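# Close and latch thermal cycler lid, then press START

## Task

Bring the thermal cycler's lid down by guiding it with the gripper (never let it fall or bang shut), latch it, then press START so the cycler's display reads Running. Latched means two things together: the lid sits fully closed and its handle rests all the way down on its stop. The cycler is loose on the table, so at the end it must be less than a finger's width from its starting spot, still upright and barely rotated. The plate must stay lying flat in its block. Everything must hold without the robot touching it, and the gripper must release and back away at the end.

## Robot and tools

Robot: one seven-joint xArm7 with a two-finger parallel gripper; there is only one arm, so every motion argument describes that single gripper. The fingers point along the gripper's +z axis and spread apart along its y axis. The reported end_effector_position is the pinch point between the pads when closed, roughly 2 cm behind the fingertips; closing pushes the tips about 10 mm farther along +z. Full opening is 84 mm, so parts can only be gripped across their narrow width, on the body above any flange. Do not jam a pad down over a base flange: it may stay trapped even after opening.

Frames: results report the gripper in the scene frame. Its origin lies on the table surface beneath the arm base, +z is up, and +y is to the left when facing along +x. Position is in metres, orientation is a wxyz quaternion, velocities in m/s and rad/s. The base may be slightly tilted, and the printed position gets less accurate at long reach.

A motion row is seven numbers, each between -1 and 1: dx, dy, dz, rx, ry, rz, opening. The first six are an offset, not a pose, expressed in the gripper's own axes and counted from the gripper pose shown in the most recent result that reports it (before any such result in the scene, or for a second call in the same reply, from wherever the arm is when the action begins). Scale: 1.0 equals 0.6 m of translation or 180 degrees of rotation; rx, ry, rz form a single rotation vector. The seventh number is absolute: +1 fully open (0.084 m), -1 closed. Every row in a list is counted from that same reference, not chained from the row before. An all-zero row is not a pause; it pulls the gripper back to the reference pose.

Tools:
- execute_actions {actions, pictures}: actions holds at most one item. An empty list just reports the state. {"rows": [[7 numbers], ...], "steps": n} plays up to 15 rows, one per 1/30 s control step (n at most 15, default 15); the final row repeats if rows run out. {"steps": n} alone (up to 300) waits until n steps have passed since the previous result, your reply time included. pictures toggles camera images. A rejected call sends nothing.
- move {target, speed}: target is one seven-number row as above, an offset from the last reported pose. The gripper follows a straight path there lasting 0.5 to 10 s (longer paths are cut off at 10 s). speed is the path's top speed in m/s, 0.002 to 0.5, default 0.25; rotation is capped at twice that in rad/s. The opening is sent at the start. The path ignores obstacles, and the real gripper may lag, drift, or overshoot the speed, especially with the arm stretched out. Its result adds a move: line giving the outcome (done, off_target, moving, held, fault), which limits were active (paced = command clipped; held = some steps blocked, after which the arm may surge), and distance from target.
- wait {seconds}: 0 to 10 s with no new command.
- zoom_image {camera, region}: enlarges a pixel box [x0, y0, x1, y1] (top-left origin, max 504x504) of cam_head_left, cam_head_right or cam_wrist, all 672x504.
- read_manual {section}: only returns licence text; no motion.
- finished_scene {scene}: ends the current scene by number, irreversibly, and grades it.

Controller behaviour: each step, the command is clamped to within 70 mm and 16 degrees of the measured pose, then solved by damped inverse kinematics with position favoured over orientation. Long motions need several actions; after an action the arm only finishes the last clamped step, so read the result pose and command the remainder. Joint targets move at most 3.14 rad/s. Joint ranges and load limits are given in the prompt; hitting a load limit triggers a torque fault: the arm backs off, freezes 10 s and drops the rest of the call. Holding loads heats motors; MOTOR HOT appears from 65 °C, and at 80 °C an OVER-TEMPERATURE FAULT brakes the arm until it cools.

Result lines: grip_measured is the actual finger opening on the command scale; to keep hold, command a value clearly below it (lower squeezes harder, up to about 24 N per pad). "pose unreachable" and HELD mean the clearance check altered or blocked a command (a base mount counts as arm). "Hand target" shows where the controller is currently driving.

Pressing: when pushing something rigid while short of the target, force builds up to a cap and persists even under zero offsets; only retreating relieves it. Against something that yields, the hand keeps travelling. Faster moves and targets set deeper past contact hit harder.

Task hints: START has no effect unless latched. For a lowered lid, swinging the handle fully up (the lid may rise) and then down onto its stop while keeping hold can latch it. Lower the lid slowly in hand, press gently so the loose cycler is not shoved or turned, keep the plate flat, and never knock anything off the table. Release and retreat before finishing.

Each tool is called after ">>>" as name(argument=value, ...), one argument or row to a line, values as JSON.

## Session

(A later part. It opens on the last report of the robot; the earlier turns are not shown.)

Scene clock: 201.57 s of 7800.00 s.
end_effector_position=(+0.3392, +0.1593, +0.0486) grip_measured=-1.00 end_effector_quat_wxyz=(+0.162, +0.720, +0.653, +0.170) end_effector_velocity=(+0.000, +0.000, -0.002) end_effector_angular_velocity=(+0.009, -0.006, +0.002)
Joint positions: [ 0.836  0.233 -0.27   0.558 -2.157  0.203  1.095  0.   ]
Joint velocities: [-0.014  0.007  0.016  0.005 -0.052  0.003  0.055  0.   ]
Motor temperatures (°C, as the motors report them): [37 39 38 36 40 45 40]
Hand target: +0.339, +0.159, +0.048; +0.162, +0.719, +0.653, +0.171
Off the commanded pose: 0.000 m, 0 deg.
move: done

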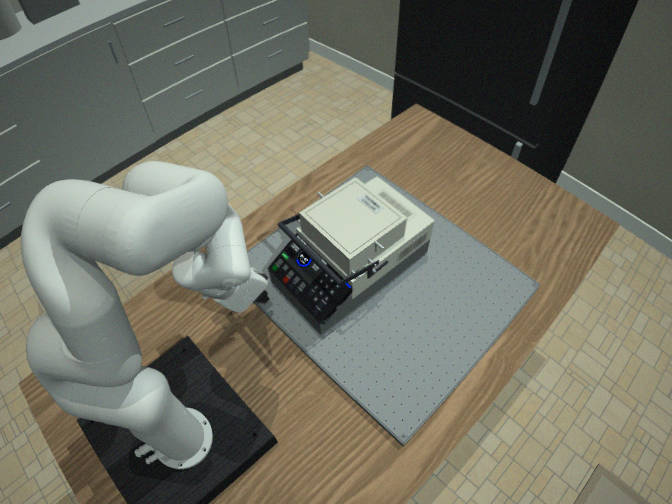

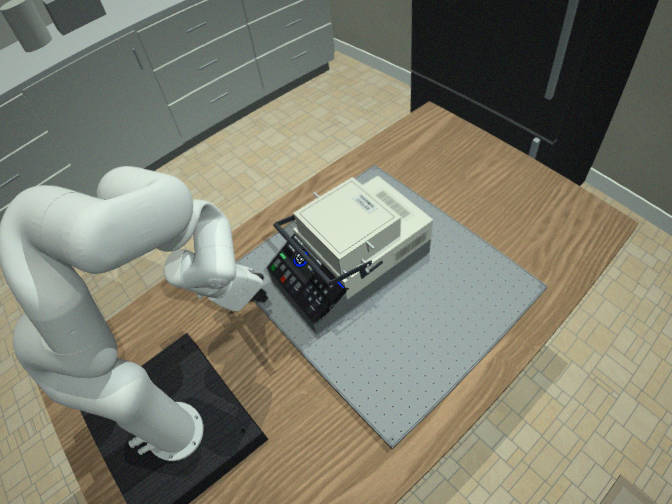

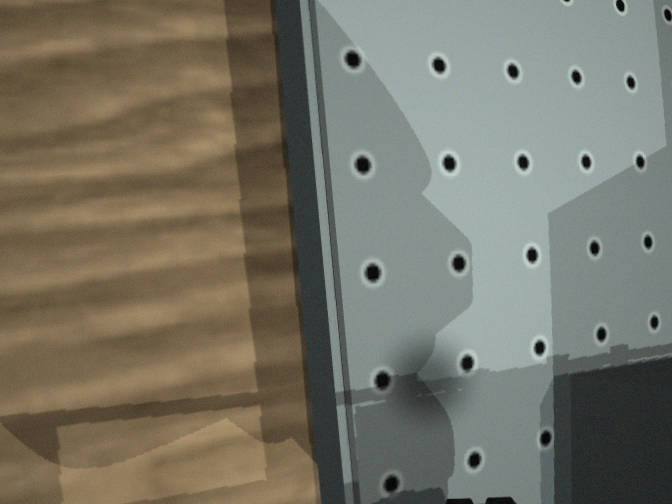

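>>> move(
  target=[-0.03,0.05,0.022,0,0,0,-1],
  speed=0.03,
)

>>> move(
  target=[0,0.036,0.01,0,0,0,-1],
  speed=0.01,
)

>>> zoom_image(
  camera="cam_head_left",
  region=[240,170,450,340],
)

Scene clock: 204.50 s of 7800.00 s.
end_effector_position=(+0.3700, +0.1385, +0.0499) grip_measured=-1.00 end_effector_quat_wxyz=(+0.162, +0.720, +0.653, +0.170) end_effector_velocity=(+0.001, -0.000, -0.000) end_effector_angular_velocity=(+0.001, +0.000, +0.001)
Joint positions: [ 0.76   0.274 -0.293  0.635 -2.257  0.144  1.112  0.   ]
Joint velocities: [-0.003  0.001  0.002  0.002 -0.006 -0.002  0.003  0.   ]
Motor temperatures (°C, as the motors report them): [37 39 38 36 40 45 40]
Hand target: +0.370, +0.138, +0.050; +0.162, +0.720, +0.653, +0.170
Off the commanded pose: 0.000 m, 0 deg.
move: done

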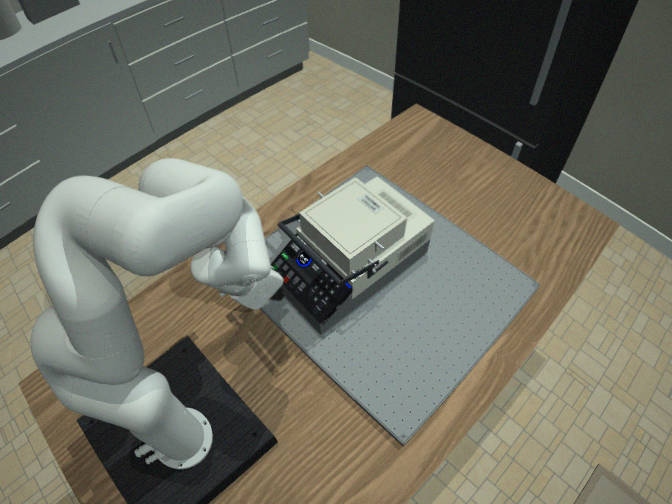

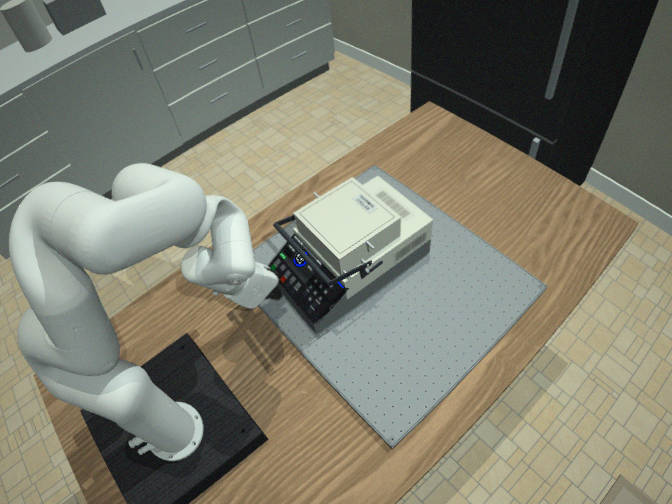

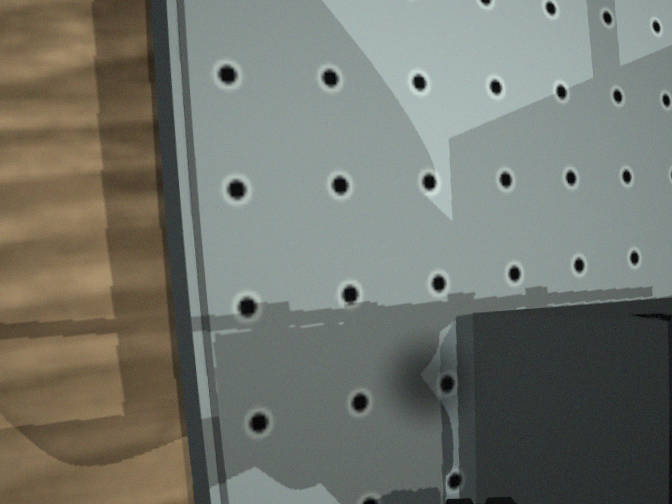

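Scene clock: 206.97 s of 7800.00 s.
end_effector_position=(+0.3774, +0.1367, +0.0495) grip_measured=-1.00 end_effector_quat_wxyz=(+0.148, +0.721, +0.657, +0.160) end_effector_velocity=(-0.001, -0.001, -0.000) end_effector_angular_velocity=(+0.001, +0.006, -0.003)
Joint positions: [ 0.761  0.301 -0.331  0.676 -2.225  0.079  1.054  0.   ]
Joint velocities: [ 0.007  0.002 -0.011  0.001  0.003 -0.009 -0.001  0.   ]
Motor temperatures (°C, as the motors report them): [37 39 38 37 40 45 40]
Hand target: +0.392, +0.136, +0.055; +0.162, +0.720, +0.653, +0.170
Off the commanded pose: 0.015 m, 2 deg.
move: off_target

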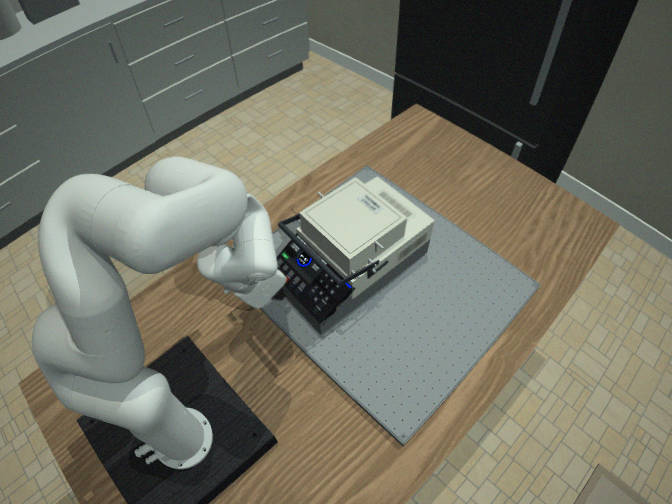

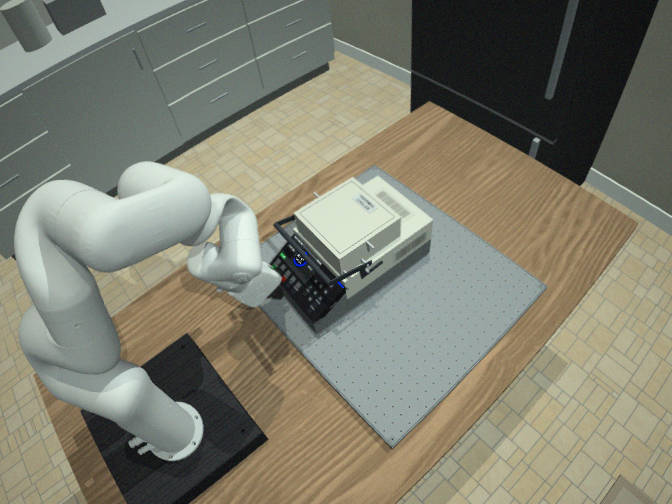

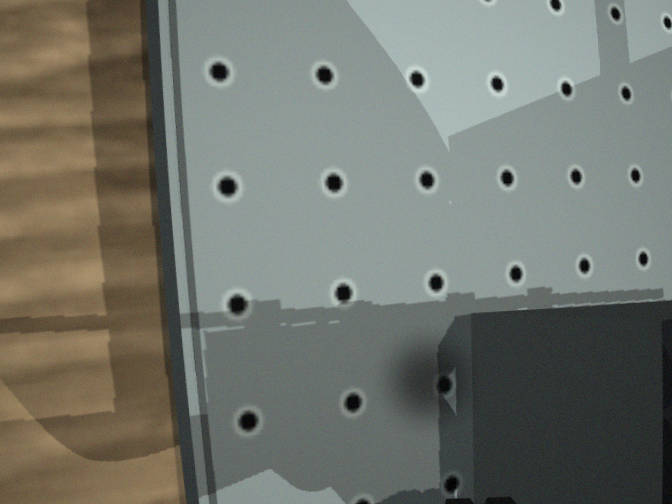

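Region (240, 170, 450, 340) of cam_head_left's 672x504 image, scaled by 2.400, with more detail than that image has; it fills the top 408 rows of this view, and the rest is white.

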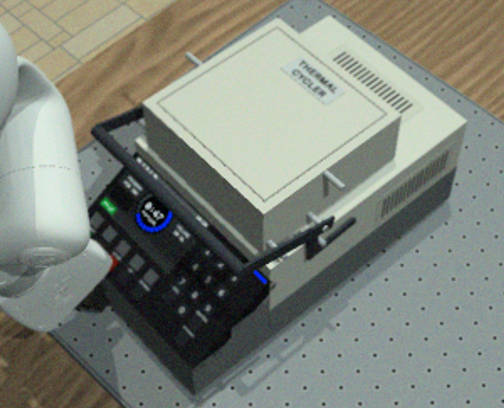

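>>> move(
  target=[0,0.055,0.004,-0.01,0,0,-1],
  speed=0.01,
)

>>> move(
  target=[0,-0.01,-0.2,0,0,0,-1],
  speed=0.12,
)

Scene clock: 211.47 s of 7800.00 s.
end_effector_position=(+0.3991, +0.1326, +0.0575) grip_measured=-1.00 end_effector_quat_wxyz=(+0.153, +0.720, +0.657, +0.164) end_effector_velocity=(+0.001, +0.000, +0.000) end_effector_angular_velocity=(-0.000, -0.001, +0.000)
Joint positions: [ 0.775  0.317 -0.383  0.725 -2.189  0.042  0.993  0.   ]
Joint velocities: [ 0.     0.002 -0.001  0.003  0.002 -0.001 -0.002  0.   ]
Motor temperatures (°C, as the motors report them): [37 39 39 38 40 46 40]
Hand target: +0.408, +0.134, +0.062; +0.160, +0.719, +0.655, +0.170
Off the commanded pose: 0.010 m, 1 deg.
move: off_target

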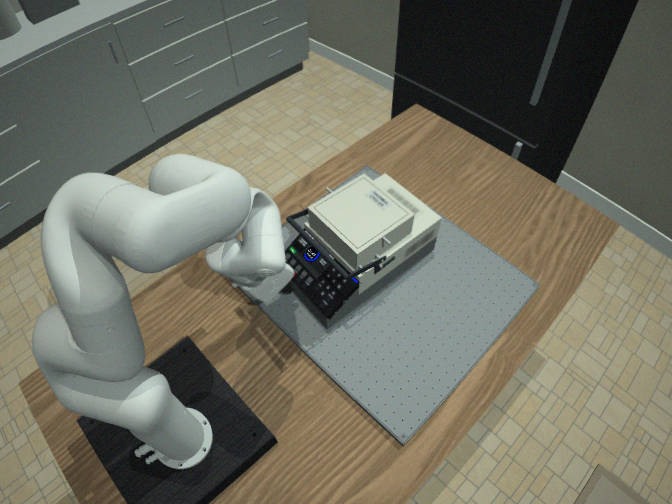

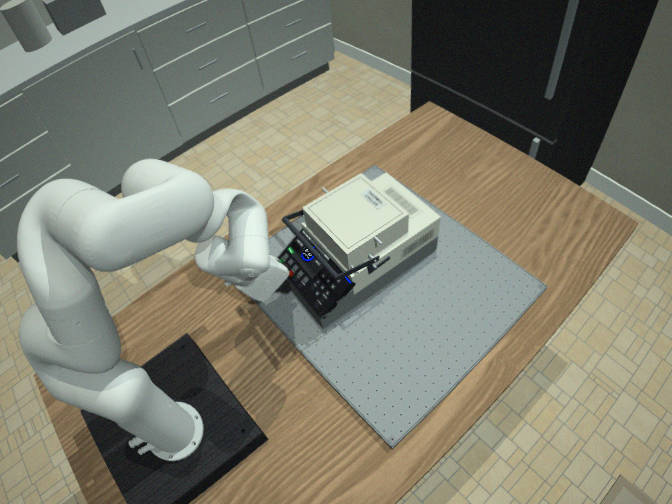

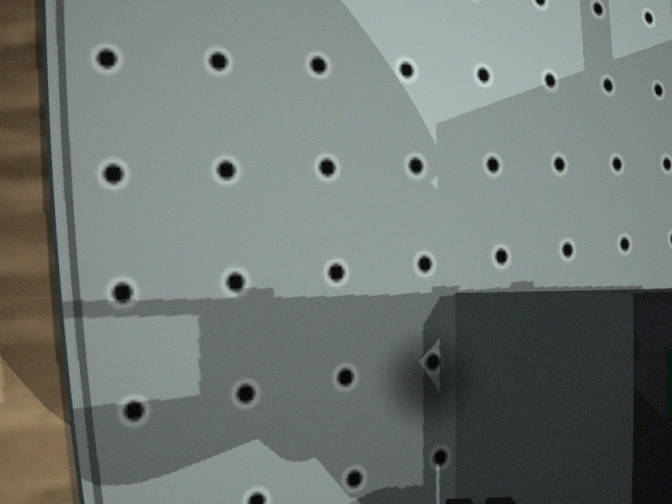

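Scene clock: 213.20 s of 7800.00 s.
end_effector_position=(+0.3416, +0.1336, +0.1632) grip_measured=-1.00 end_effector_quat_wxyz=(+0.153, +0.720, +0.657, +0.165) end_effector_velocity=(-0.000, -0.001, +0.000) end_effector_angular_velocity=(-0.006, +0.013, -0.002)
Joint positions: [ 0.943 -0.344 -0.485  0.296 -1.175  0.34  -0.1    0.   ]
Joint velocities: [ 0.014 -0.003 -0.008  0.003  0.041  0.017 -0.037  0.   ]
Motor temperatures (°C, as the motors report them): [37 39 39 38 40 46 40]
Hand target: +0.342, +0.134, +0.163; +0.153, +0.720, +0.657, +0.164
Off the commanded pose: 0.000 m, 0 deg.
move: done

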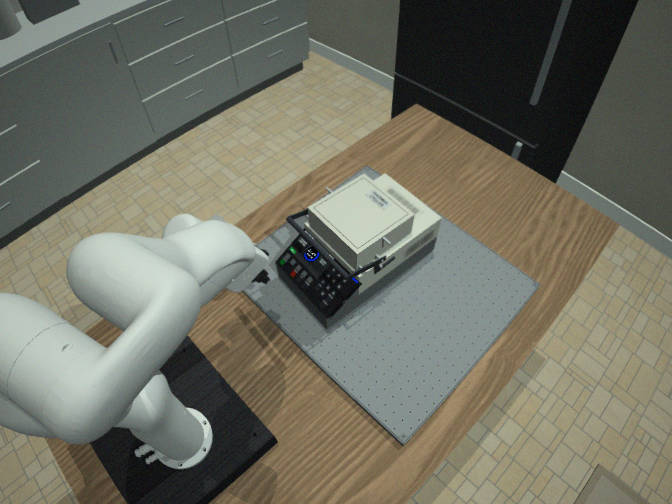

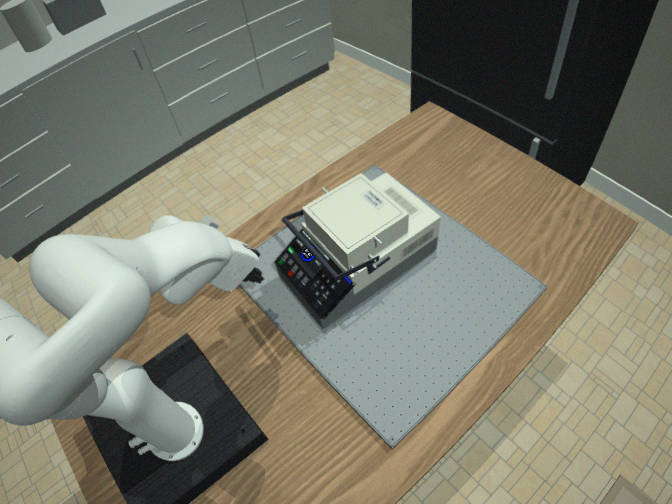

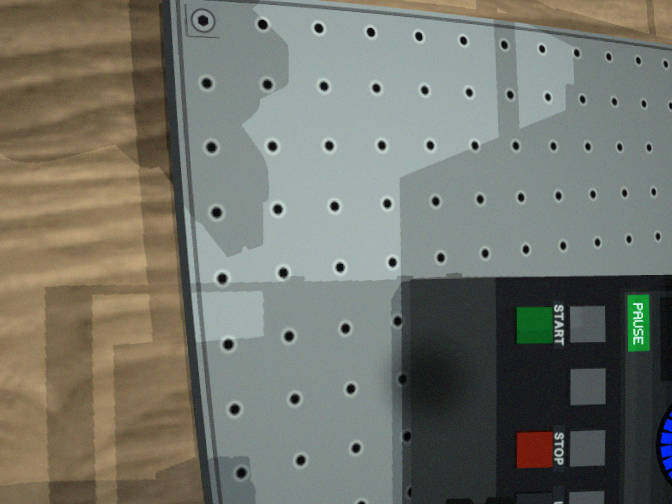

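>>> move(
  target=[0,0,-0.15,0,0,0,-1],
)

Scene clock: 216.17 s of 7800.00 s.
end_effector_position=(+0.3019, +0.1342, +0.2439) grip_measured=-1.00 end_effector_quat_wxyz=(+0.153, +0.720, +0.657, +0.164) end_effector_velocity=(-0.001, -0.001, +0.002) end_effector_angular_velocity=(+0.000, +0.001, -0.001)
Joint positions: [ 1.023 -0.801 -0.343  0.242 -0.798  0.76  -0.368  0.   ]
Joint velocities: [ 0.002 -0.01   0.003  0.001  0.007  0.012 -0.004  0.   ]
Motor temperatures (°C, as the motors report them): [37 39 39 38 40 46 40]
Hand target: +0.302, +0.134, +0.244; +0.153, +0.720, +0.657, +0.165
Off the commanded pose: 0.000 m, 0 deg.
move: done

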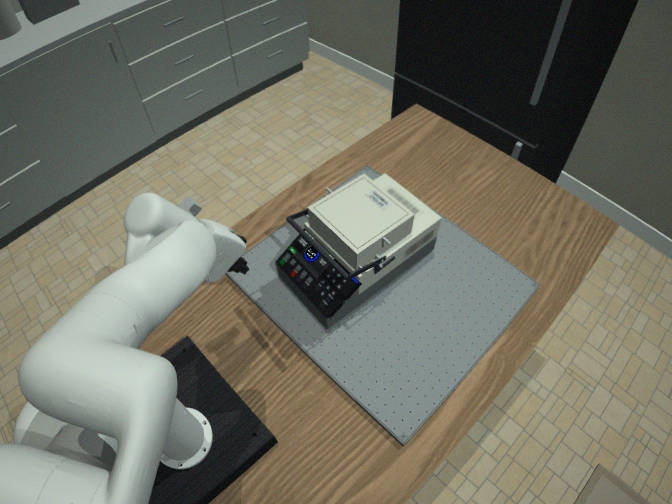

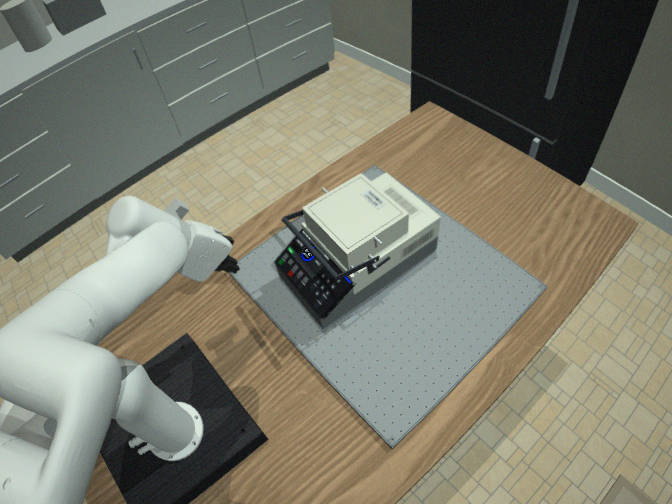

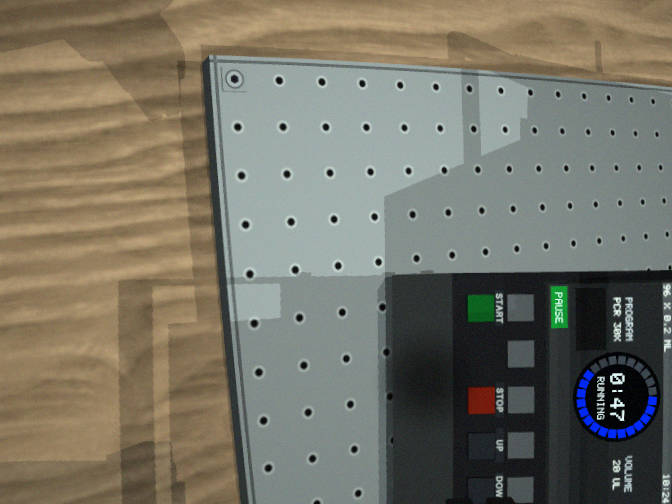

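>>> finished_scene(
  scene=2,
)

The scene is finished: the task was done.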